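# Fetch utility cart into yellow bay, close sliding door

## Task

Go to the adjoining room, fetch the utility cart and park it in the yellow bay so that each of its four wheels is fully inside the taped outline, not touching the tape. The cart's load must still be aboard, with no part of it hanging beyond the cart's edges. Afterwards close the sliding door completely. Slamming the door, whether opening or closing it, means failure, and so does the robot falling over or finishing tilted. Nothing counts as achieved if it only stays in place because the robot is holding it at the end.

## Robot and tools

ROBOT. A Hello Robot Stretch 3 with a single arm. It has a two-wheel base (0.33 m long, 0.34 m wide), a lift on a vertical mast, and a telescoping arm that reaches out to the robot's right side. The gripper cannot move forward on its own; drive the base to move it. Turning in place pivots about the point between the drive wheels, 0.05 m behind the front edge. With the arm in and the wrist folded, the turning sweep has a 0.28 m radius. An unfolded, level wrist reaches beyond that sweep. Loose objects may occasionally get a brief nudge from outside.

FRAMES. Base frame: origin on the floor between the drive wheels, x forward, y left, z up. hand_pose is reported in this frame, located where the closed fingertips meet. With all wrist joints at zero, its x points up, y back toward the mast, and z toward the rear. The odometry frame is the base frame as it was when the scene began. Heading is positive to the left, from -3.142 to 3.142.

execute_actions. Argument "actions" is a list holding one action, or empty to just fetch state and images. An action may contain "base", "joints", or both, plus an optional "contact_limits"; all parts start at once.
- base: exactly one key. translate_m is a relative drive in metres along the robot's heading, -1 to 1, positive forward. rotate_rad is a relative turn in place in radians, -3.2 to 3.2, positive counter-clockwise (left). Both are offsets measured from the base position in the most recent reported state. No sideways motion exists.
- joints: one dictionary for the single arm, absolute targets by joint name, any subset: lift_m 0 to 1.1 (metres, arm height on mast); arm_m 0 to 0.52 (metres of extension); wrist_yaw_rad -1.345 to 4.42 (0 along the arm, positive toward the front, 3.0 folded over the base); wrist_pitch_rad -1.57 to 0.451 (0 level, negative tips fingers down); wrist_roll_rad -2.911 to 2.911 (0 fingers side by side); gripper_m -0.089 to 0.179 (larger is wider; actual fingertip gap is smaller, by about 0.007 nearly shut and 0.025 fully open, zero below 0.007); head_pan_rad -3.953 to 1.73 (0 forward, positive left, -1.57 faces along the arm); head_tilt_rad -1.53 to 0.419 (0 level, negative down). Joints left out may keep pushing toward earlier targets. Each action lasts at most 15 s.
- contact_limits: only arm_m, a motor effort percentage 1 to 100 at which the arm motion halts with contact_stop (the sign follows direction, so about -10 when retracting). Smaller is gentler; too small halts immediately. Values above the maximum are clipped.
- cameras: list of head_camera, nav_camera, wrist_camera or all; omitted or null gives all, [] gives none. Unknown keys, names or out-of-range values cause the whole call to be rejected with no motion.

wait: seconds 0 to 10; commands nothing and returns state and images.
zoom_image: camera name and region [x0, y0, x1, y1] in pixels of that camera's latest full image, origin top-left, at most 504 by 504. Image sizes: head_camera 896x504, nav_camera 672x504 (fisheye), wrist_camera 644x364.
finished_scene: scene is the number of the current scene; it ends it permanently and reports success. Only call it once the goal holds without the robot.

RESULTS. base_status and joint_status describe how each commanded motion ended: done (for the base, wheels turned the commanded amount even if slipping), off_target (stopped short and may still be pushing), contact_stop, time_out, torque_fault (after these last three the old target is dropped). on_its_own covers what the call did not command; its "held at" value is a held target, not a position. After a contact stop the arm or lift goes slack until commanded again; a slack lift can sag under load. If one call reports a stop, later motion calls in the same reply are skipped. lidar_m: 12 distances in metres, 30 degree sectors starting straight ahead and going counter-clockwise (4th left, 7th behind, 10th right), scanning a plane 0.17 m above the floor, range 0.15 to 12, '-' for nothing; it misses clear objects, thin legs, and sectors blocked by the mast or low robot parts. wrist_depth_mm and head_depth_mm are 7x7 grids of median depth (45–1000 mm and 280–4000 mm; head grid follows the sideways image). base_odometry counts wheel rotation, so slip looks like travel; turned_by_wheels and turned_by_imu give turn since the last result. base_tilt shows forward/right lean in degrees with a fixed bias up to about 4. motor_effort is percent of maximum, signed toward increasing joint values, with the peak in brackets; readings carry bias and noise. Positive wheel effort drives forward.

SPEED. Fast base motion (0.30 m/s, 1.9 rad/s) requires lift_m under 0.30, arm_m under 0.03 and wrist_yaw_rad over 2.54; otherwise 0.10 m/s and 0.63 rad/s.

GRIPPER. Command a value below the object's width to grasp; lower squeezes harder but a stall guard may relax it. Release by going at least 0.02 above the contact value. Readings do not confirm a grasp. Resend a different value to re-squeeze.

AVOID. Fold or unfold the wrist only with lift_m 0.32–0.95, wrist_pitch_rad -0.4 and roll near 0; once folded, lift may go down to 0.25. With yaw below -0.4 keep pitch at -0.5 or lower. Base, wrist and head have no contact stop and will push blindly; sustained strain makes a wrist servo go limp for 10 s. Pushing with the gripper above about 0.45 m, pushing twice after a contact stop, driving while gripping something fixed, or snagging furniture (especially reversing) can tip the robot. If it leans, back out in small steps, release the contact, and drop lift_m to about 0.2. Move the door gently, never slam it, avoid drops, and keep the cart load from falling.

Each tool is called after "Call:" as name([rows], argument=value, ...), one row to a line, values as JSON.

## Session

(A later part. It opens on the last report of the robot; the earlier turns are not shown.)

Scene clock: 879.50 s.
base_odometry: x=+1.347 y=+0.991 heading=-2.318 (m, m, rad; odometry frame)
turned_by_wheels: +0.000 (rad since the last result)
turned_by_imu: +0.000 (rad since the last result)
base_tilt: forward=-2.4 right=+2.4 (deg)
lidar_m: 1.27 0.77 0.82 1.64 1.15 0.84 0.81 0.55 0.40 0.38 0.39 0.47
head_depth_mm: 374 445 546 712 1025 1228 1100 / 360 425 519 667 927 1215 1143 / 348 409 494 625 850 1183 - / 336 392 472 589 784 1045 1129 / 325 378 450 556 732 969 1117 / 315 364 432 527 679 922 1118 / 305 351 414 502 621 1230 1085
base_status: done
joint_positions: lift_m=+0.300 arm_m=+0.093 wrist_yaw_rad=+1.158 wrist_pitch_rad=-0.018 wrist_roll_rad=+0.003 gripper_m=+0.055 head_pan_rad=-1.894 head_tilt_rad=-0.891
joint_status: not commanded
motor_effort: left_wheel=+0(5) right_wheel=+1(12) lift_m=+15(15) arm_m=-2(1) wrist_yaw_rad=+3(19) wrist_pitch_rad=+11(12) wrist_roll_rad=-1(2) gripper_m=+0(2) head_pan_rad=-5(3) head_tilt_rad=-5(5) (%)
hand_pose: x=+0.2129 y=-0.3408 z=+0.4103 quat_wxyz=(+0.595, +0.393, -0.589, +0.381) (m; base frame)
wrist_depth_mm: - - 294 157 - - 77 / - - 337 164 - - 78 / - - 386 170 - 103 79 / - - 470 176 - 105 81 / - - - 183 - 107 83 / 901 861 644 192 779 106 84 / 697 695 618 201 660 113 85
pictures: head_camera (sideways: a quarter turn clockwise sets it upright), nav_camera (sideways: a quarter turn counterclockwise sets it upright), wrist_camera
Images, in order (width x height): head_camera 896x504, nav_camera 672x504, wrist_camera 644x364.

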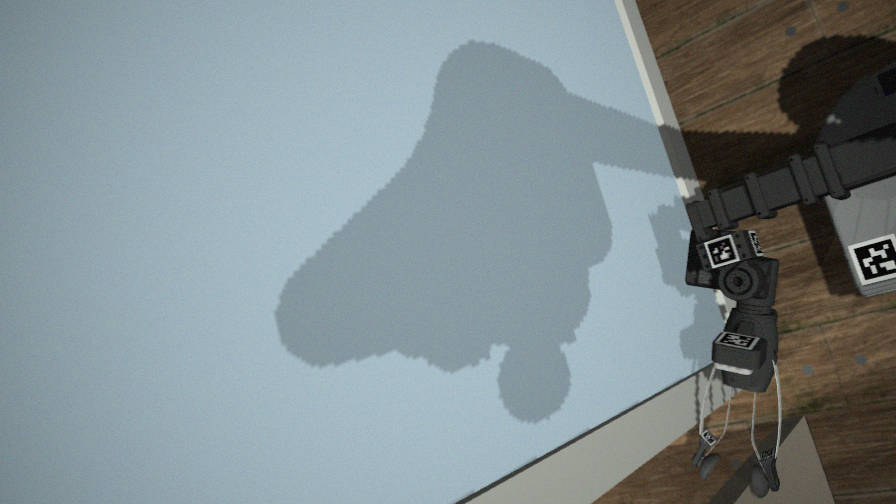

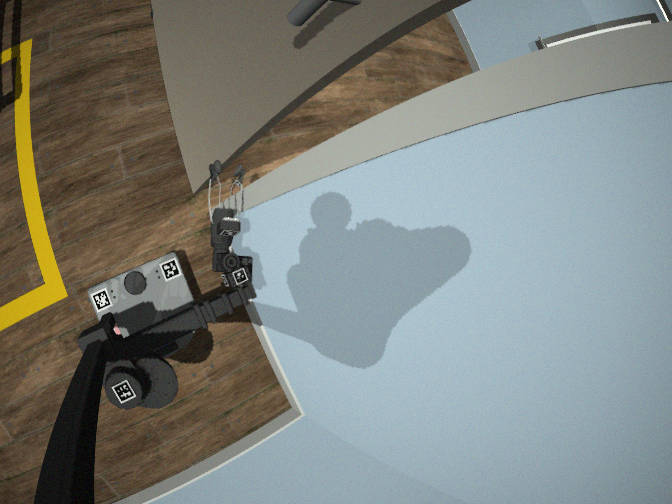

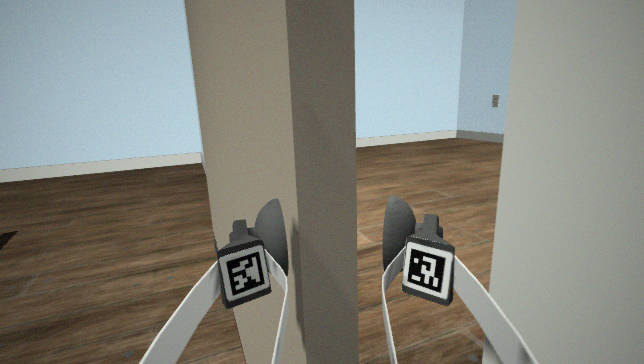

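Call:
execute_actions([
  {"base":{"translate_m":-0.035}},
], cameras=["head_camera","wrist_camera"])

Call:
execute_actions([
  {"joints":{"arm_m":0.04},"contact_limits":{"arm_m":15}},
], cameras=["head_camera","wrist_camera"])

Scene clock: 888.00 s.
base_odometry: x=+1.371 y=+1.017 heading=-2.318 (m, m, rad; odometry frame)
turned_by_wheels: +0.000 (rad since the last result)
turned_by_imu: +0.001 (rad since the last result)
base_tilt: forward=-2.4 right=+2.4 (deg)
lidar_m: 1.27 0.79 0.86 1.64 1.10 0.80 0.77 0.55 0.40 0.38 0.39 0.47
head_depth_mm: 373 444 547 714 1020 1230 1105 / 360 425 518 667 925 1212 1143 / 348 409 494 625 850 1181 - / 336 393 472 590 789 1054 1127 / 326 378 450 557 730 971 1108 / 315 364 431 530 678 922 1112 / 306 352 414 502 630 1203 1086
base_status: done
joint_positions: lift_m=+0.300 arm_m=+0.093 wrist_yaw_rad=+1.170 wrist_pitch_rad=-0.018 wrist_roll_rad=+0.003 gripper_m=+0.055 head_pan_rad=-1.894 head_tilt_rad=-0.891
joint_status: not commanded
on_its_own: wrist_yaw_rad is at rest, and its effort (-13) is outside its rest range (-12 to +12)
motor_effort: left_wheel=+1(5) right_wheel=-3(3) lift_m=+16(15) arm_m=-2(2) wrist_yaw_rad=-13(12) wrist_pitch_rad=+11(11) wrist_roll_rad=-2(1) gripper_m=+2(3) head_pan_rad=-4(4) head_tilt_rad=-5(5) (%)
hand_pose: x=+0.2141 y=-0.3380 z=+0.4103 quat_wxyz=(+0.592, +0.396, -0.587, +0.384) (m; base frame)
wrist_depth_mm: - - 332 190 - 101 79 / - - 380 195 - 103 83 / - - 444 203 - 105 85 / - - 549 213 - 108 88 / - - - 221 140 110 90 / 880 876 702 232 743 108 94 / 688 692 650 239 624 110 97
pictures: head_camera (sideways: a quarter turn clockwise sets it upright), wrist_camera
Images, in order (width x height): head_camera 896x504, wrist_camera 644x364.

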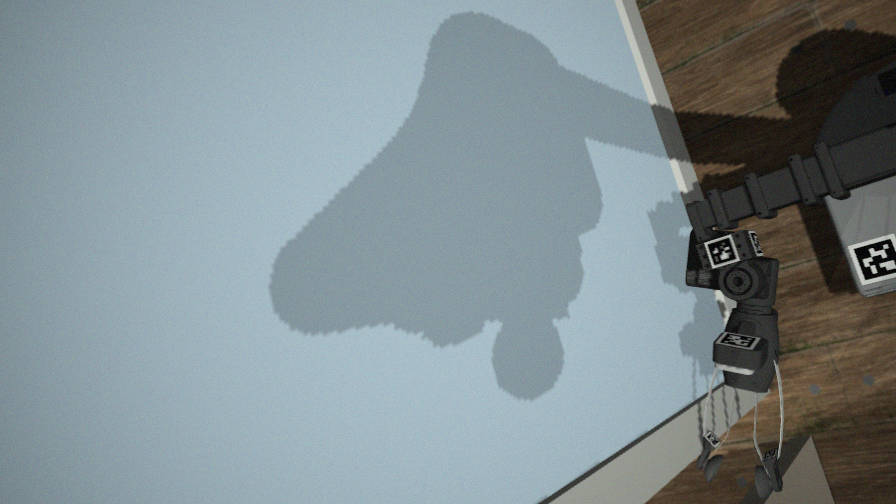

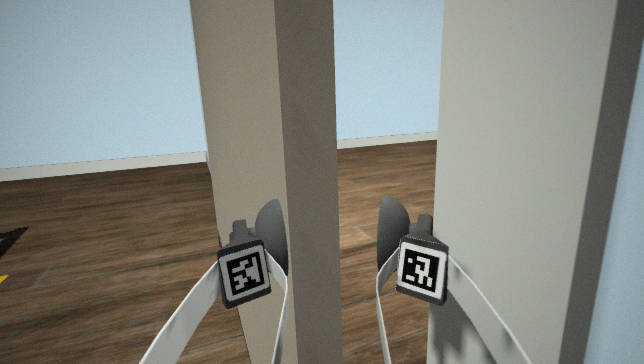

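Scene clock: 889.50 s.
base_odometry: x=+1.371 y=+1.017 heading=-2.318 (m, m, rad; odometry frame)
turned_by_wheels: +0.000 (rad since the last result)
turned_by_imu: +0.000 (rad since the last result)
base_tilt: forward=-2.3 right=+2.4 (deg)
lidar_m: 1.26 0.80 0.86 1.64 1.10 0.80 0.77 0.55 0.40 0.39 0.39 0.47
head_depth_mm: 373 444 547 713 1022 1230 1102 / 360 426 519 666 928 1212 1140 / 348 409 494 623 851 1194 - / 337 393 471 590 786 1122 - / 326 378 451 555 732 1034 1095 / 316 365 431 527 682 940 1111 / 306 352 413 503 629 1212 1089
base_status: not commanded
joint_positions: lift_m=+0.300 arm_m=+0.040 wrist_yaw_rad=+1.162 wrist_pitch_rad=-0.018 wrist_roll_rad=+0.003 gripper_m=+0.055 head_pan_rad=-1.894 head_tilt_rad=-0.891
joint_status: all done
motor_effort: left_wheel=+0(2) right_wheel=+0(3) lift_m=+15(15) arm_m=-2(2) wrist_yaw_rad=-2(12) wrist_pitch_rad=+11(11) wrist_roll_rad=-2(1) gripper_m=+0(3) head_pan_rad=-4(4) head_tilt_rad=-5(5) (%)
contact_limits: arm_m 15 (drawing in: default 24, maximum 40; extending or still: default 35, maximum 56)
hand_pose: x=+0.2133 y=-0.2871 z=+0.4103 quat_wxyz=(+0.594, +0.394, -0.588, +0.382) (m; base frame)
wrist_depth_mm: - - 624 243 - - 122 / - - 721 253 - - 124 / - - 847 265 - - 126 / - - - 280 - - 128 / - - - 289 - 961 130 / 903 859 786 313 742 168 132 / 687 673 683 333 624 387 135
pictures: head_camera (sideways: a quarter turn clockwise sets it upright), wrist_camera
Images, in order (width x height): head_camera 896x504, wrist_camera 644x364.

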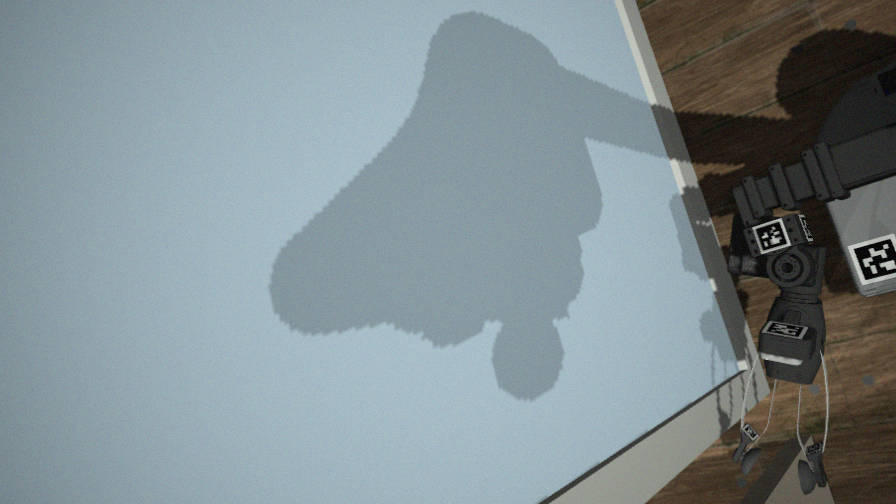

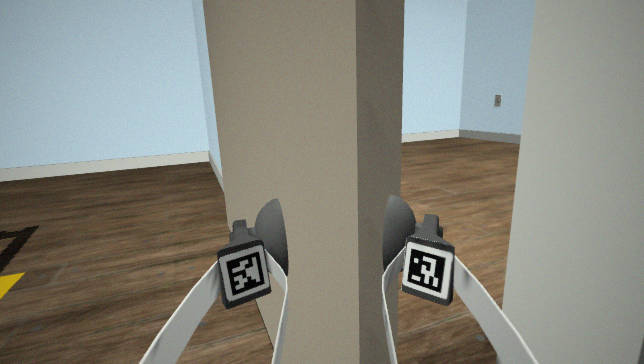

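Call:
execute_actions([
  {"base":{"translate_m":0.8},"joints":{"lift_m":0.45,"arm_m":0.0,"wrist_pitch_rad":-1.2,"gripper_m":0.0,"head_pan_rad":-1.57,"head_tilt_rad":-0.9}},
], cameras=["head_camera","nav_camera"])

Call:
execute_actions([
  {"base":{"translate_m":0.6},"joints":{"wrist_yaw_rad":-1.2,"head_pan_rad":-2.2}},
], cameras=["head_camera","nav_camera"])

Scene clock: 912.57 s.
base_odometry: x=+0.828 y=+0.430 heading=-2.318 (m, m, rad; odometry frame)
turned_by_wheels: +0.000 (rad since the last result)
turned_by_imu: +0.000 (rad since the last result)
base_tilt: forward=-2.4 right=+2.4 (deg)
lidar_m: 1.46 2.28 0.55 0.51 0.52 1.63 1.53 0.47 0.34 0.33 0.34 0.46
head_depth_mm: - 306 368 461 619 939 1101 / - 306 368 462 619 941 - / - 306 368 462 618 873 - / - 306 368 461 618 944 1099 / - 306 368 461 619 939 1118 / - 306 369 462 622 944 1118 / - 306 368 462 619 946 1116
base_status: done
joint_positions: lift_m=+0.449 arm_m=+0.002 wrist_yaw_rad=+1.161 wrist_pitch_rad=-1.202 wrist_roll_rad=+0.003 gripper_m=+0.000 head_pan_rad=-1.577 head_tilt_rad=-0.891
joint_status: all done
joint sent to its limit — the command would take arm_m past its lower limit, so that joint was sent only as far as its limit.
motor_effort: left_wheel=-1(3) right_wheel=+0(3) lift_m=+30(32) arm_m=-3(3) wrist_yaw_rad=-2(1) wrist_pitch_rad=+2(13) wrist_roll_rad=-1(1) gripper_m=-3(92) head_pan_rad=+4(34) head_tilt_rad=-6(5) (%)
hand_pose: x=+0.0426 y=-0.1751 z=+0.3404 quat_wxyz=(+0.707, +0.654, -0.269, -0.016) (m; base frame)
wrist_depth_mm: 564 567 555 538 314 205 153 / 564 545 533 546 368 227 164 / 548 525 525 521 438 253 178 / 537 524 510 509 503 287 192 / 510 513 505 - 487 331 213 / 500 504 501 - 479 392 234 / 488 - - - 473 458 264
pictures: head_camera (sideways: a quarter turn clockwise sets it upright), nav_camera (sideways: a quarter turn counterclockwise sets it upright)
Images, in order (width x height): head_camera 896x504, nav_camera 672x504.

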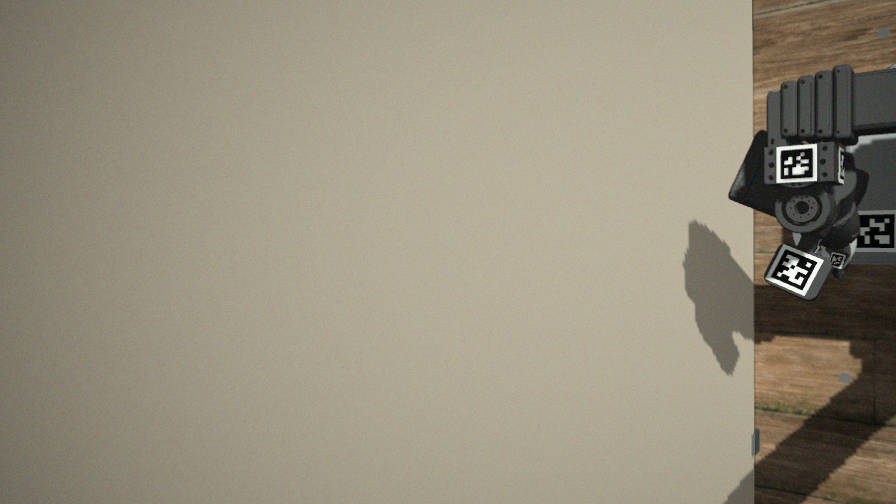

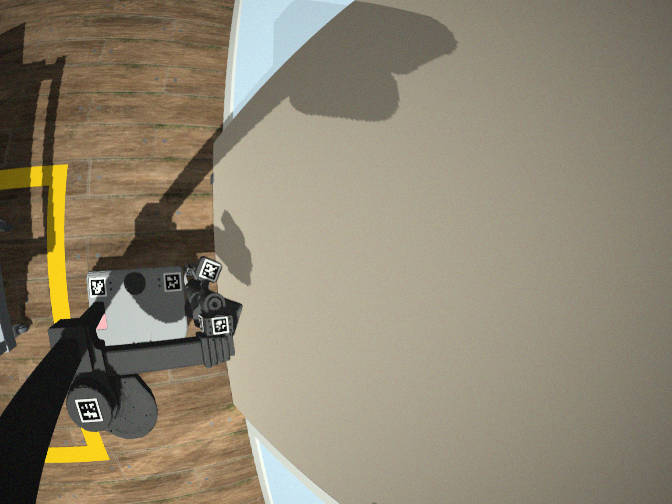

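Scene clock: 919.53 s.
base_odometry: x=+0.420 y=-0.010 heading=-2.318 (m, m, rad; odometry frame)
turned_by_wheels: +0.000 (rad since the last result)
turned_by_imu: +0.000 (rad since the last result)
base_tilt: forward=-2.4 right=+2.3 (deg)
lidar_m: 1.44 1.66 1.71 1.65 0.67 0.74 1.52 0.46 0.34 0.33 0.39 0.53
head_depth_mm: 418 510 655 910 1344 1239 1129 / 383 459 571 758 1135 1233 1140 / 354 418 509 650 906 1213 - / 328 382 457 568 753 1049 - / 306 352 416 507 648 949 1139 / 293 327 381 456 639 896 1106 / - 306 357 489 603 771 1042
base_status: done
joint_positions: lift_m=+0.449 arm_m=+0.002 wrist_yaw_rad=-1.198 wrist_pitch_rad=-1.202 wrist_roll_rad=+0.001 gripper_m=+0.000 head_pan_rad=-2.193 head_tilt_rad=-0.891
joint_status: all done
motor_effort: left_wheel=-1(3) right_wheel=+0(4) lift_m=+30(30) arm_m=-3(3) wrist_yaw_rad=-2(1) wrist_pitch_rad=+2(2) wrist_roll_rad=-1(2) gripper_m=-3(2) head_pan_rad=-3(45) head_tilt_rad=-5(5) (%)
hand_pose: x=-0.0865 y=-0.1723 z=+0.3404 quat_wxyz=(+0.255, +0.001, -0.707, -0.659) (m; base frame)
wrist_depth_mm: 159 202 308 547 535 528 527 / 168 215 339 530 535 525 510 / 177 233 383 527 520 508 499 / 243 292 450 505 - - - / 266 372 500 - - - - / 281 401 486 - - - - / 301 423 486 478 - - -
pictures: head_camera (sideways: a quarter turn clockwise sets it upright), nav_camera (sideways: a quarter turn counterclockwise sets it upright)
Images, in order (width x height): head_camera 896x504, nav_camera 672x504.

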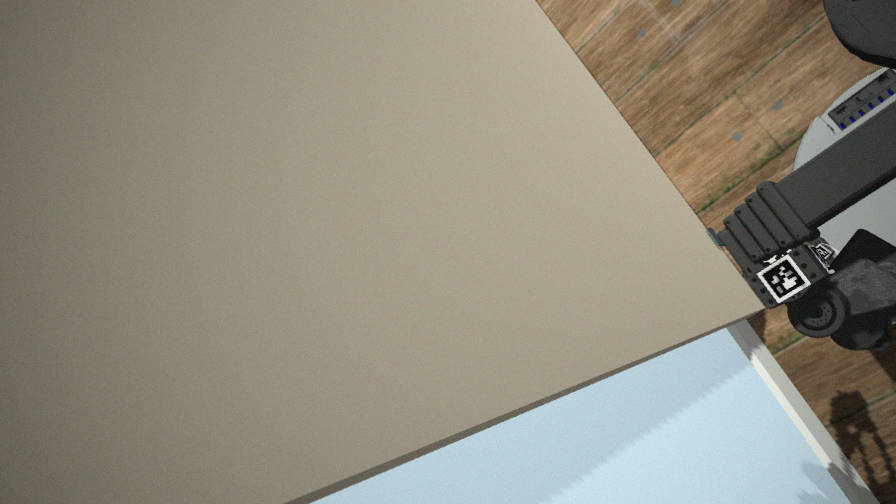

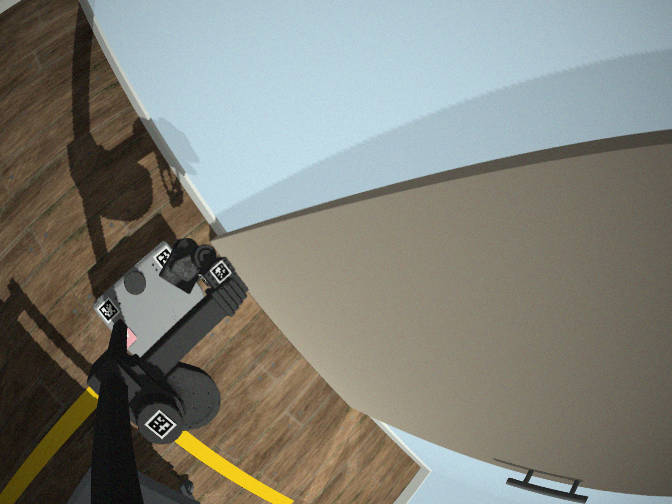

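Call:
execute_actions([
  {"base":{"translate_m":0.33},"joints":{"wrist_pitch_rad":-0.5,"lift_m":0.42,"head_pan_rad":-2.3,"head_tilt_rad":-1.0}},
])

Scene clock: 926.77 s.
base_odometry: x=+0.196 y=-0.253 heading=-2.318 (m, m, rad; odometry frame)
turned_by_wheels: +0.000 (rad since the last result)
turned_by_imu: +0.000 (rad since the last result)
base_tilt: forward=-2.4 right=+2.4 (deg)
lidar_m: 1.28 1.32 1.71 1.65 0.95 0.85 1.29 0.51 0.39 0.38 0.39 0.53
head_depth_mm: 518 661 913 1415 1334 1217 - / 466 568 749 1088 1333 1221 - / 485 577 704 935 1291 1236 - / 446 529 649 843 1161 - - / 408 477 573 718 959 1202 1093 / 377 434 513 624 797 1105 1103 / 349 398 464 554 688 910 1097
base_status: done
joint_positions: lift_m=+0.421 arm_m=+0.002 wrist_yaw_rad=-1.198 wrist_pitch_rad=-0.519 wrist_roll_rad=+0.001 gripper_m=+0.000 head_pan_rad=-2.293 head_tilt_rad=-0.987
joint_status: all done
motor_effort: left_wheel=-1(3) right_wheel=+0(4) lift_m=+11(27) arm_m=-2(3) wrist_yaw_rad=-2(2) wrist_pitch_rad=+11(10) wrist_roll_rad=-1(1) gripper_m=-3(2) head_pan_rad=-3(19) head_tilt_rad=-7(22) (%)
hand_pose: x=-0.2176 y=-0.2236 z=+0.4113 quat_wxyz=(+0.462, -0.236, -0.667, -0.535) (m; base frame)
wrist_depth_mm: 176 217 291 360 - - - / 182 224 317 395 - - - / 187 233 332 434 925 925 866 / 194 242 357 493 776 760 745 / 196 252 374 - 677 651 644 / 203 264 372 555 579 569 568 / 210 276 446 522 516 509 499
pictures: head_camera (sideways: a quarter turn clockwise sets it upright), nav_camera (sideways: a quarter turn counterclockwise sets it upright), wrist_camera
Images, in order (width x height): head_camera 896x504, nav_camera 672x504, wrist_camera 644x364.

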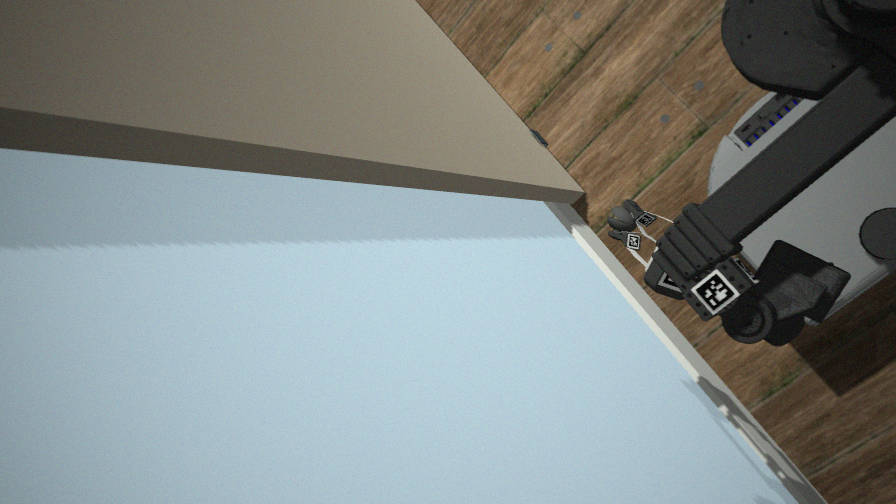

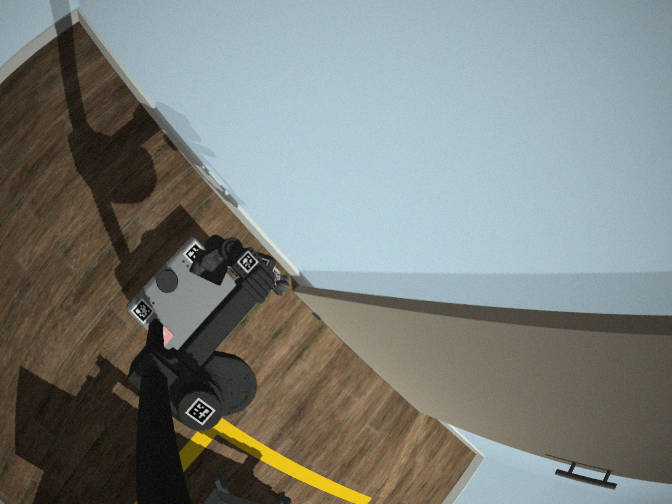

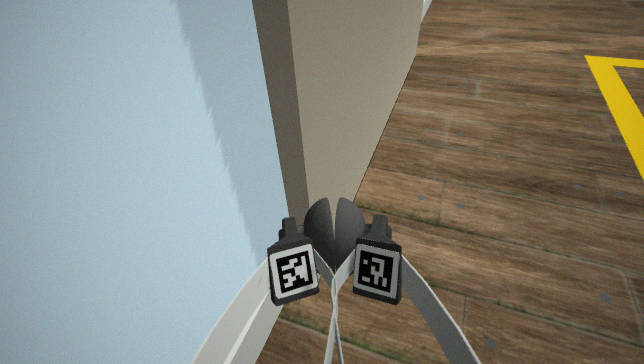

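Call:
execute_actions([
  {"joints":{"arm_m":0.12},"contact_limits":{"arm_m":15}},
], cameras=["head_camera","wrist_camera"])

Scene clock: 931.10 s.
base_odometry: x=+0.196 y=-0.253 heading=-2.318 (m, m, rad; odometry frame)
turned_by_wheels: +0.000 (rad since the last result)
turned_by_imu: +0.000 (rad since the last result)
base_tilt: forward=-2.3 right=+2.4 (deg)
lidar_m: 1.27 1.32 1.71 1.65 0.95 0.85 1.29 0.51 0.39 0.38 0.39 0.53
head_depth_mm: 516 662 916 1415 1332 1218 - / 466 567 745 1091 1326 1216 - / 486 577 707 934 1292 1242 - / 446 530 650 847 1216 1210 - / 408 477 571 718 875 1191 1085 / 375 433 511 624 781 1141 1106 / 348 398 463 552 687 904 1094
base_status: not commanded
joint_positions: lift_m=+0.421 arm_m=+0.120 wrist_yaw_rad=-1.199 wrist_pitch_rad=-0.518 wrist_roll_rad=+0.001 gripper_m=+0.000 head_pan_rad=-2.293 head_tilt_rad=-0.987
joint_status: all done
motor_effort: left_wheel=+0(1) right_wheel=+0(0) lift_m=+11(11) arm_m=+4(3) wrist_yaw_rad=-1(2) wrist_pitch_rad=+12(11) wrist_roll_rad=-1(1) gripper_m=-3(3) head_pan_rad=-4(4) head_tilt_rad=-8(7) (%)
contact_limits: arm_m 15 (drawing in: default 24, maximum 40; extending or still: default 35, maximum 56)
hand_pose: x=-0.2177 y=-0.3411 z=+0.4114 quat_wxyz=(+0.462, -0.236, -0.667, -0.535) (m; base frame)
wrist_depth_mm: - 88 123 206 274 - - / - 91 129 224 364 - - / - 95 137 247 415 911 902 / - 99 145 266 711 760 742 / 84 103 153 - 642 656 647 / 88 107 152 367 582 577 562 / 91 112 196 397 517 515 497
pictures: head_camera (sideways: a quarter turn clockwise sets it upright), wrist_camera
Images, in order (width x height): head_camera 896x504, wrist_camera 644x364.

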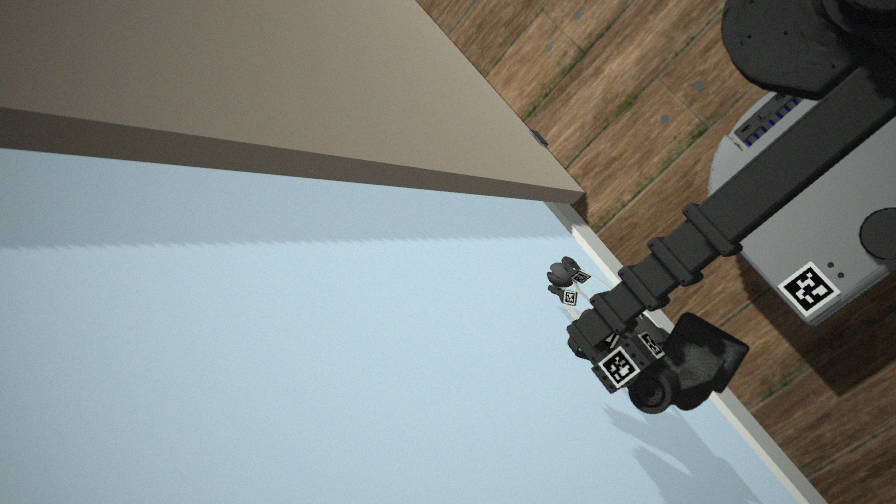

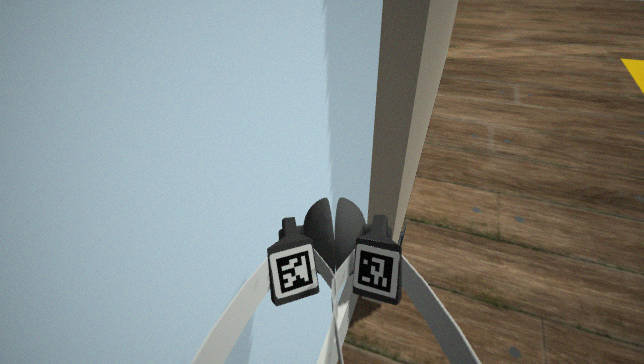

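Call:
execute_actions([
  {"base":{"translate_m":-0.05},"joints":{"arm_m":0.10}},
], cameras=["head_camera","wrist_camera"])

Scene clock: 936.10 s.
base_odometry: x=+0.230 y=-0.216 heading=-2.318 (m, m, rad; odometry frame)
turned_by_wheels: +0.000 (rad since the last result)
turned_by_imu: +0.001 (rad since the last result)
base_tilt: forward=-2.3 right=+2.4 (deg)
lidar_m: 1.32 1.37 1.71 1.64 0.87 0.81 1.29 0.48 0.39 0.38 0.39 0.53
head_depth_mm: 517 663 917 1415 1327 1215 - / 458 568 747 1090 1332 1221 - / 440 523 651 862 1274 1239 - / 445 530 652 840 1212 1192 - / 408 478 574 717 900 1185 1091 / 376 434 512 626 793 1084 1104 / 349 399 464 553 685 905 1089
base_status: done
joint_positions: lift_m=+0.421 arm_m=+0.100 wrist_yaw_rad=-1.199 wrist_pitch_rad=-0.518 wrist_roll_rad=+0.001 gripper_m=+0.000 head_pan_rad=-2.293 head_tilt_rad=-0.987
joint_status: all done
motor_effort: left_wheel=-1(4) right_wheel=+0(3) lift_m=+11(11) arm_m=-2(3) wrist_yaw_rad=-1(1) wrist_pitch_rad=+11(11) wrist_roll_rad=-1(1) gripper_m=-3(3) head_pan_rad=-4(3) head_tilt_rad=-8(8) (%)
hand_pose: x=-0.2177 y=-0.3216 z=+0.4114 quat_wxyz=(+0.462, -0.236, -0.667, -0.535) (m; base frame)
wrist_depth_mm: 93 109 153 227 336 - - / 96 113 162 250 442 - - / 99 118 170 273 665 914 902 / 102 123 180 308 722 754 756 / 104 129 191 - 660 653 639 / 107 134 189 448 585 563 566 / 111 140 242 446 517 501 504
pictures: head_camera (sideways: a quarter turn clockwise sets it upright), wrist_camera
Images, in order (width x height): head_camera 896x504, wrist_camera 644x364.

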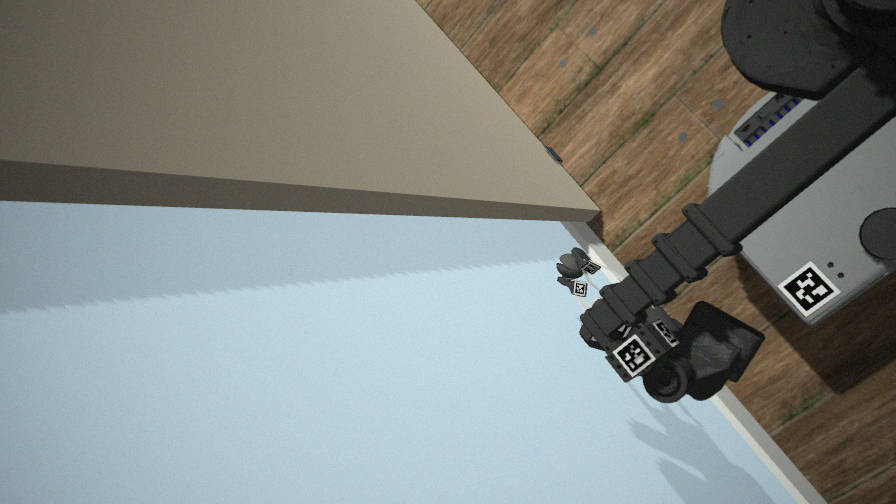

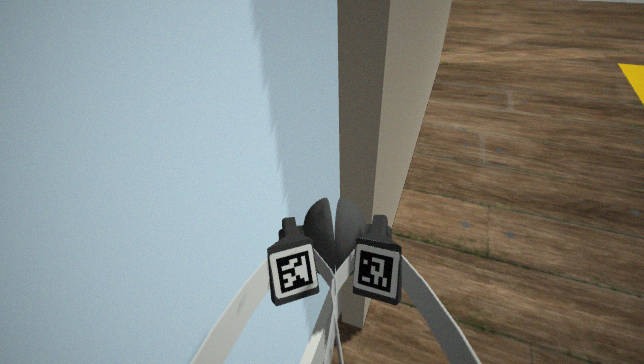

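Call:
execute_actions([
  {"base":{"translate_m":-0.05}},
], cameras=["head_camera","wrist_camera"])

Scene clock: 940.33 s.
base_odometry: x=+0.264 y=-0.179 heading=-2.318 (m, m, rad; odometry frame)
turned_by_wheels: +0.000 (rad since the last result)
turned_by_imu: +0.001 (rad since the last result)
base_tilt: forward=-2.4 right=+2.4 (deg)
lidar_m: 1.37 1.42 1.72 1.65 0.79 0.78 1.29 0.46 0.39 0.38 0.39 0.53
head_depth_mm: 517 662 919 1418 1318 1218 - / 459 568 746 1090 1330 1218 - / 412 499 630 861 1283 1237 - / 412 492 615 796 1132 1199 - / 409 478 575 720 904 1180 1086 / 376 435 513 628 797 1086 1104 / 349 398 463 553 689 908 1094
base_status: done
joint_positions: lift_m=+0.421 arm_m=+0.100 wrist_yaw_rad=-1.199 wrist_pitch_rad=-0.518 wrist_roll_rad=+0.001 gripper_m=+0.000 head_pan_rad=-2.293 head_tilt_rad=-0.988
joint_status: not commanded
motor_effort: left_wheel=+0(4) right_wheel=+1(3) lift_m=+11(11) arm_m=-2(2) wrist_yaw_rad=-1(1) wrist_pitch_rad=+11(11) wrist_roll_rad=-1(1) gripper_m=-4(3) head_pan_rad=-4(4) head_tilt_rad=-7(7) (%)
hand_pose: x=-0.2177 y=-0.3216 z=+0.4114 quat_wxyz=(+0.462, -0.236, -0.667, -0.535) (m; base frame)
wrist_depth_mm: 93 110 154 181 336 - - / 96 114 162 205 450 - - / 98 118 170 229 679 919 888 / 102 123 181 256 737 767 752 / 104 129 192 - 663 644 638 / 107 134 190 395 577 568 557 / 111 140 244 434 508 509 509
pictures: head_camera (sideways: a quarter turn clockwise sets it upright), wrist_camera
Images, in order (width x height): head_camera 896x504, wrist_camera 644x364.

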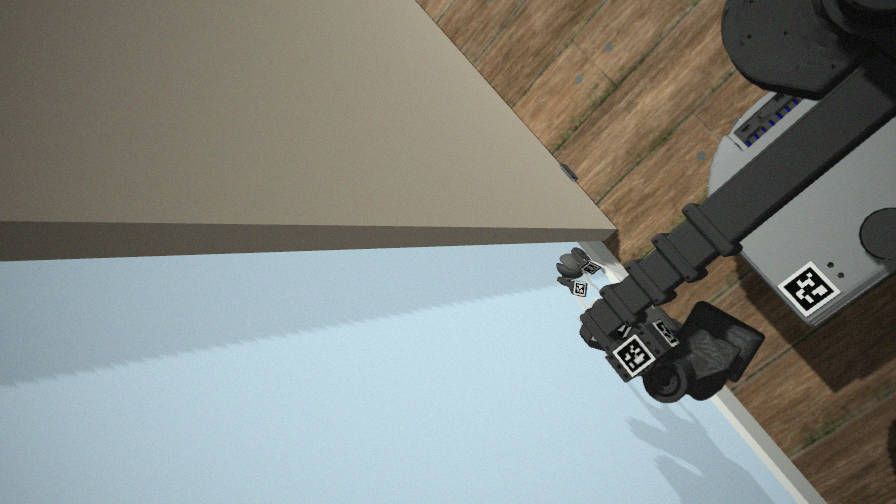

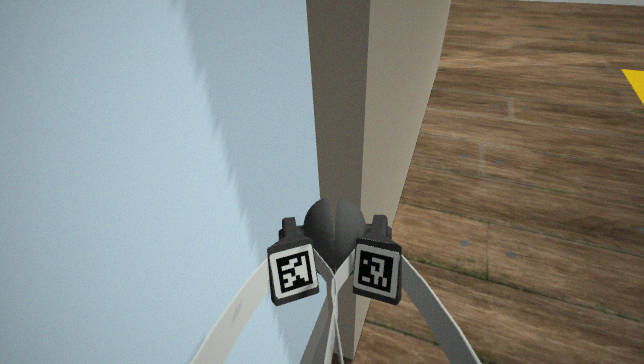

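Call:
execute_actions([
  {"base":{"translate_m":-0.04}},
], cameras=["head_camera","wrist_camera"])

Scene clock: 943.07 s.
base_odometry: x=+0.291 y=-0.150 heading=-2.318 (m, m, rad; odometry frame)
turned_by_wheels: +0.000 (rad since the last result)
turned_by_imu: +0.000 (rad since the last result)
base_tilt: forward=-2.4 right=+2.4 (deg)
lidar_m: 1.41 1.46 1.71 1.65 0.75 0.77 1.30 0.46 0.39 0.38 0.39 0.53
head_depth_mm: 519 663 917 1408 1331 1210 - / 460 570 746 1087 1328 1216 - / 413 499 632 860 1278 1239 - / 376 446 562 738 1057 1201 - / 396 471 574 719 899 1185 1090 / 377 435 512 626 794 1087 1107 / 349 398 465 555 686 911 1091
base_status: done
joint_positions: lift_m=+0.421 arm_m=+0.100 wrist_yaw_rad=-1.199 wrist_pitch_rad=-0.518 wrist_roll_rad=+0.001 gripper_m=+0.000 head_pan_rad=-2.293 head_tilt_rad=-0.988
joint_status: not commanded
motor_effort: left_wheel=+0(4) right_wheel=+0(3) lift_m=+11(11) arm_m=-3(3) wrist_yaw_rad=-2(1) wrist_pitch_rad=+11(11) wrist_roll_rad=-1(1) gripper_m=-2(3) head_pan_rad=-3(5) head_tilt_rad=-7(7) (%)
hand_pose: x=-0.2177 y=-0.3216 z=+0.4114 quat_wxyz=(+0.462, -0.236, -0.667, -0.535) (m; base frame)
wrist_depth_mm: 93 110 153 142 336 - - / 96 114 162 160 447 - - / 99 119 171 182 672 920 901 / 103 124 183 208 734 751 751 / 104 128 193 - 668 656 644 / 107 134 191 317 571 567 564 / 112 140 246 388 518 513 499
pictures: head_camera (sideways: a quarter turn clockwise sets it upright), wrist_camera
Images, in order (width x height): head_camera 896x504, wrist_camera 644x364.

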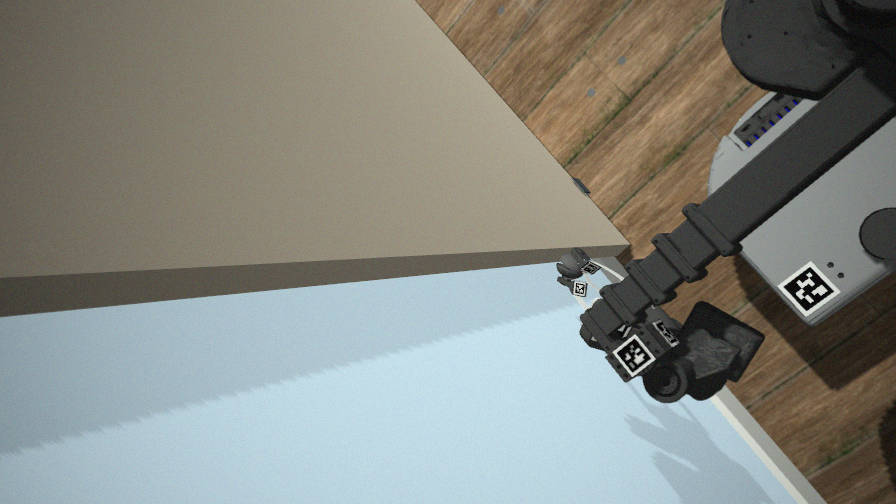

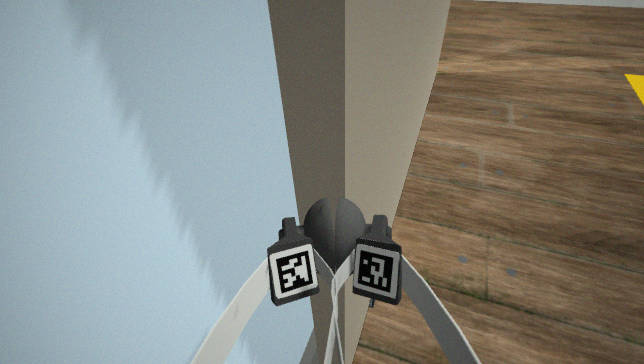

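Call:
execute_actions([
  {"base":{"translate_m":-0.03},"joints":{"arm_m":0.112}},
], cameras=["head_camera","wrist_camera"])

Scene clock: 946.63 s.
base_odometry: x=+0.312 y=-0.128 heading=-2.318 (m, m, rad; odometry frame)
turned_by_wheels: +0.000 (rad since the last result)
turned_by_imu: +0.000 (rad since the last result)
base_tilt: forward=-2.3 right=+2.4 (deg)
lidar_m: 1.43 1.49 1.71 1.65 0.73 0.76 1.29 0.46 0.39 0.38 0.39 0.53
head_depth_mm: 519 662 922 1426 1327 1212 - / 459 570 748 1091 1330 1213 - / 412 500 632 858 1285 1235 - / 375 445 547 715 1063 1203 - / 371 455 564 719 884 1194 1095 / 378 435 513 627 793 1107 1105 / 350 399 465 556 690 908 1091
base_status: done
joint_positions: lift_m=+0.421 arm_m=+0.112 wrist_yaw_rad=-1.202 wrist_pitch_rad=-0.519 wrist_roll_rad=+0.001 gripper_m=+0.000 head_pan_rad=-2.293 head_tilt_rad=-0.988
joint_status: all done
motor_effort: left_wheel=+0(4) right_wheel=+0(16) lift_m=+11(11) arm_m=+4(7) wrist_yaw_rad=+3(14) wrist_pitch_rad=+12(21) wrist_roll_rad=-1(1) gripper_m=-4(3) head_pan_rad=-4(4) head_tilt_rad=-7(7) (%)
hand_pose: x=-0.2179 y=-0.3324 z=+0.4113 quat_wxyz=(+0.461, -0.237, -0.666, -0.536) (m; base frame)
wrist_depth_mm: - 99 137 122 261 - - / 86 102 145 136 354 - - / 88 106 153 155 538 915 870 / 92 110 162 181 710 775 776 / 94 115 171 - 654 662 646 / 98 120 170 278 580 574 563 / 102 125 220 335 514 509 503
pictures: head_camera (sideways: a quarter turn clockwise sets it upright), wrist_camera
Images, in order (width x height): head_camera 896x504, wrist_camera 644x364.

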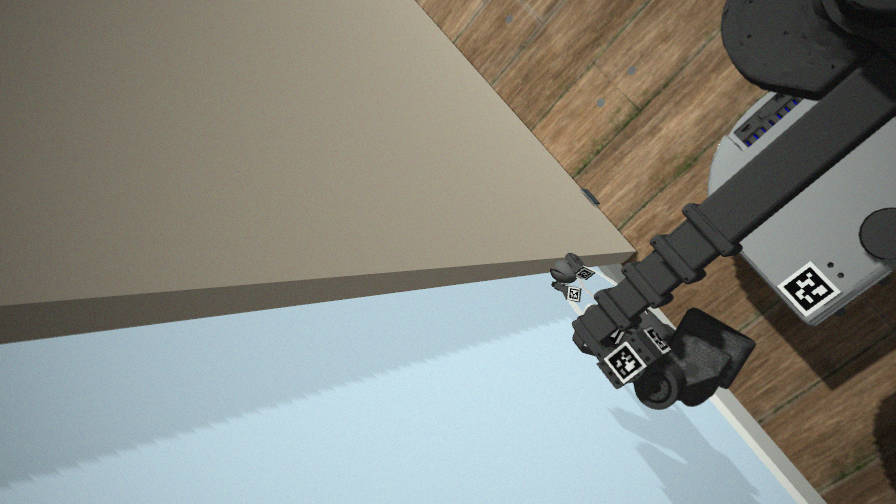

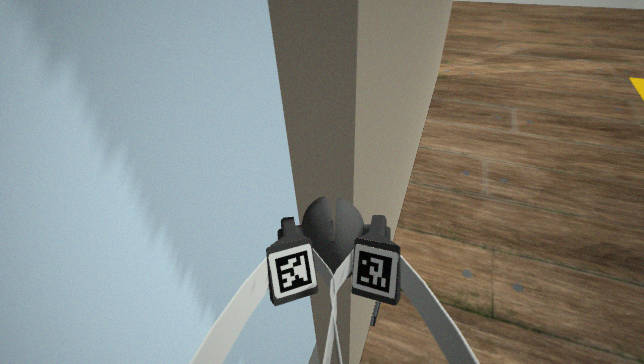

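Contact made and the door began moving. Continue gently.

Call:
execute_actions([
  {"base":{"translate_m":-0.05}},
], cameras=["head_camera","wrist_camera"])

Scene clock: 949.77 s.
base_odometry: x=+0.345 y=-0.091 heading=-2.318 (m, m, rad; odometry frame)
turned_by_wheels: +0.000 (rad since the last result)
turned_by_imu: +0.000 (rad since the last result)
base_tilt: forward=-2.4 right=+2.4 (deg)
lidar_m: 1.44 1.55 1.71 1.65 0.70 0.76 1.30 0.46 0.39 0.38 0.39 0.53
head_depth_mm: 519 663 920 1410 1328 1216 - / 460 570 750 1086 1332 1217 - / 413 500 631 861 1272 1239 - / 375 446 558 741 1066 1207 - / 393 469 575 721 881 1199 1090 / 378 435 515 625 794 1111 1109 / 349 399 465 554 689 909 1092
base_status: done
joint_positions: lift_m=+0.421 arm_m=+0.112 wrist_yaw_rad=-1.202 wrist_pitch_rad=-0.519 wrist_roll_rad=+0.001 gripper_m=+0.000 head_pan_rad=-2.293 head_tilt_rad=-0.988
joint_status: not commanded
motor_effort: left_wheel=-1(3) right_wheel=+0(28) lift_m=+11(12) arm_m=+4(4) wrist_yaw_rad=+3(14) wrist_pitch_rad=+12(24) wrist_roll_rad=-1(1) gripper_m=-3(4) head_pan_rad=-5(3) head_tilt_rad=-7(7) (%)
hand_pose: x=-0.2179 y=-0.3325 z=+0.4113 quat_wxyz=(+0.461, -0.237, -0.666, -0.536) (m; base frame)
wrist_depth_mm: - 99 138 135 262 - - / 86 102 146 150 351 - - / 89 106 154 171 543 920 873 / 92 110 162 198 726 759 738 / 95 115 172 - 647 655 650 / 98 120 171 297 568 570 564 / 102 126 218 354 517 510 504
pictures: head_camera (sideways: a quarter turn clockwise sets it upright), wrist_camera
Images, in order (width x height): head_camera 896x504, wrist_camera 644x364.

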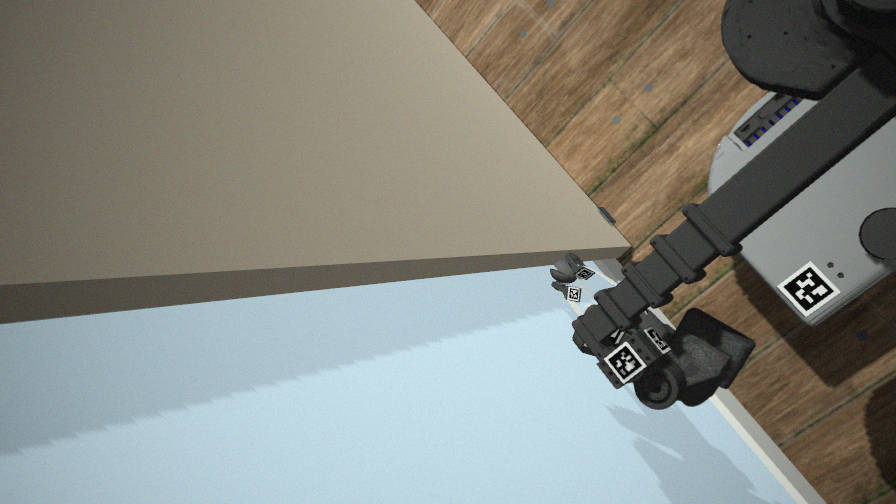

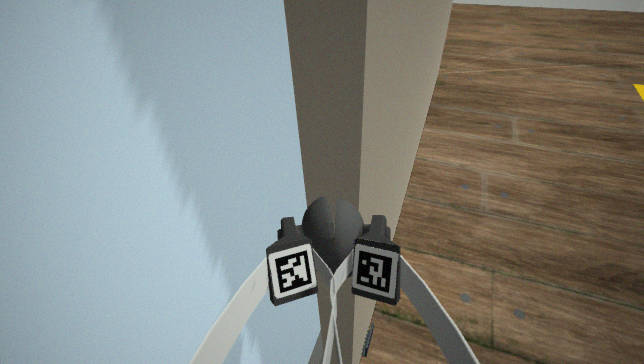

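Call:
execute_actions([
  {"base":{"translate_m":-0.05}},
], cameras=["head_camera","wrist_camera","nav_camera"])

Scene clock: 953.80 s.
base_odometry: x=+0.379 y=-0.054 heading=-2.318 (m, m, rad; odometry frame)
turned_by_wheels: +0.000 (rad since the last result)
turned_by_imu: +0.002 (rad since the last result)
base_tilt: forward=-2.4 right=+2.3 (deg)
lidar_m: 1.45 1.60 1.72 1.64 0.68 0.75 1.29 0.46 0.40 0.38 0.39 0.54
head_depth_mm: 519 665 918 1416 1338 1220 - / 460 569 749 1095 1334 1218 - / 413 501 631 858 1280 1232 - / 375 448 563 737 1065 1200 - / 388 468 567 722 885 1194 1089 / 377 436 514 628 792 1112 1107 / 350 400 466 557 691 912 1093
base_status: done
joint_positions: lift_m=+0.421 arm_m=+0.112 wrist_yaw_rad=-1.202 wrist_pitch_rad=-0.519 wrist_roll_rad=+0.001 gripper_m=+0.000 head_pan_rad=-2.293 head_tilt_rad=-0.988
joint_status: not commanded
motor_effort: left_wheel=+0(6) right_wheel=+0(31) lift_m=+11(11) arm_m=+4(5) wrist_yaw_rad=+2(15) wrist_pitch_rad=+12(28) wrist_roll_rad=-1(1) gripper_m=-3(3) head_pan_rad=-4(2) head_tilt_rad=-7(7) (%)
hand_pose: x=-0.2179 y=-0.3325 z=+0.4113 quat_wxyz=(+0.461, -0.237, -0.666, -0.536) (m; base frame)
wrist_depth_mm: - 99 133 137 261 - - / 86 102 145 154 351 - - / 89 106 154 173 530 913 901 / 92 111 163 197 715 754 757 / 95 115 172 - 657 648 644 / 98 121 171 300 572 579 567 / 102 126 218 346 516 503 505
pictures: head_camera (sideways: a quarter turn clockwise sets it upright), nav_camera (sideways: a quarter turn counterclockwise sets it upright), wrist_camera
Images, in order (width x height): head_camera 896x504, nav_camera 672x504, wrist_camera 644x364.

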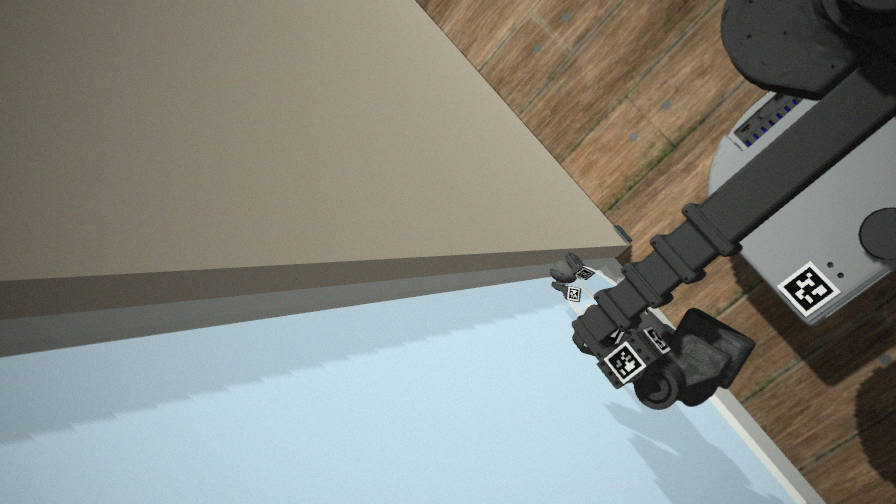

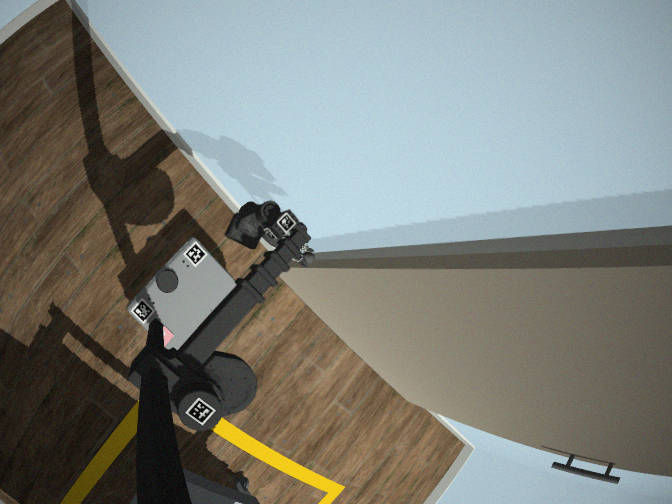

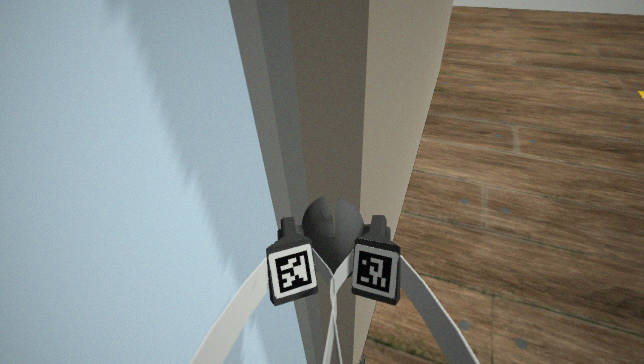

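Call:
execute_actions([
  {"joints":{"head_pan_rad":-2.75,"head_tilt_rad":-0.55}},
], cameras=["head_camera","nav_camera"])

Scene clock: 956.77 s.
base_odometry: x=+0.379 y=-0.054 heading=-2.318 (m, m, rad; odometry frame)
turned_by_wheels: +0.000 (rad since the last result)
turned_by_imu: +0.000 (rad since the last result)
base_tilt: forward=-2.3 right=+2.4 (deg)
lidar_m: 1.45 1.60 1.71 1.65 0.68 0.75 1.29 0.46 0.39 0.38 0.39 0.53
head_depth_mm: 1822 1987 2216 2306 1806 1461 1238 / 1108 1491 2004 2161 1805 1477 1236 / 846 950 1088 1260 1525 1465 1246 / 661 725 803 899 1016 1173 1220 / 545 586 635 691 761 849 959 / 462 492 526 568 612 667 732 / 401 424 449 478 509 554 646
base_status: not commanded
joint_positions: lift_m=+0.421 arm_m=+0.112 wrist_yaw_rad=-1.202 wrist_pitch_rad=-0.519 wrist_roll_rad=+0.001 gripper_m=+0.000 head_pan_rad=-2.743 head_tilt_rad=-0.557
joint_status: all done
motor_effort: left_wheel=+0(0) right_wheel=-1(0) lift_m=+11(11) arm_m=+3(3) wrist_yaw_rad=+3(3) wrist_pitch_rad=+12(11) wrist_roll_rad=-1(1) gripper_m=-3(3) head_pan_rad=-4(38) head_tilt_rad=+4(36) (%)
hand_pose: x=-0.2179 y=-0.3325 z=+0.4113 quat_wxyz=(+0.461, -0.237, -0.666, -0.536) (m; base frame)
wrist_depth_mm: - 99 134 137 262 - - / 86 102 145 153 349 - - / 89 106 154 173 533 926 855 / 92 111 162 197 725 754 741 / 95 115 172 - 658 649 644 / 98 121 171 299 580 570 570 / 102 126 217 346 517 517 507
pictures: head_camera (sideways: a quarter turn clockwise sets it upright), nav_camera (sideways: a quarter turn counterclockwise sets it upright)
Images, in order (width x height): head_camera 896x504, nav_camera 672x504.

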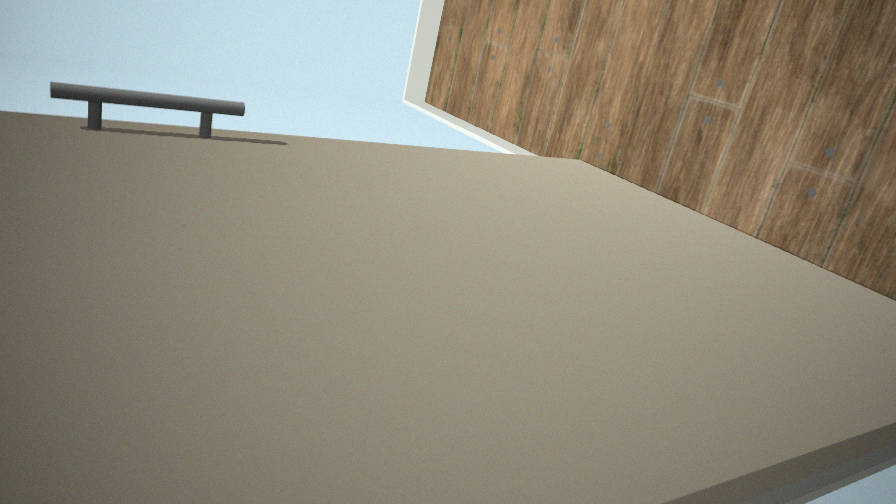

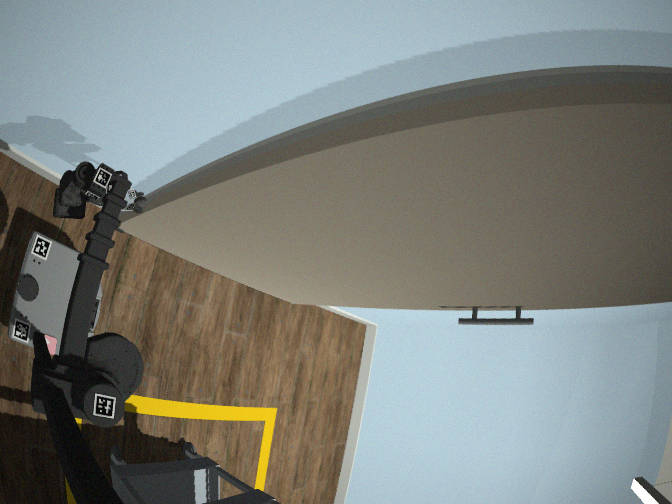

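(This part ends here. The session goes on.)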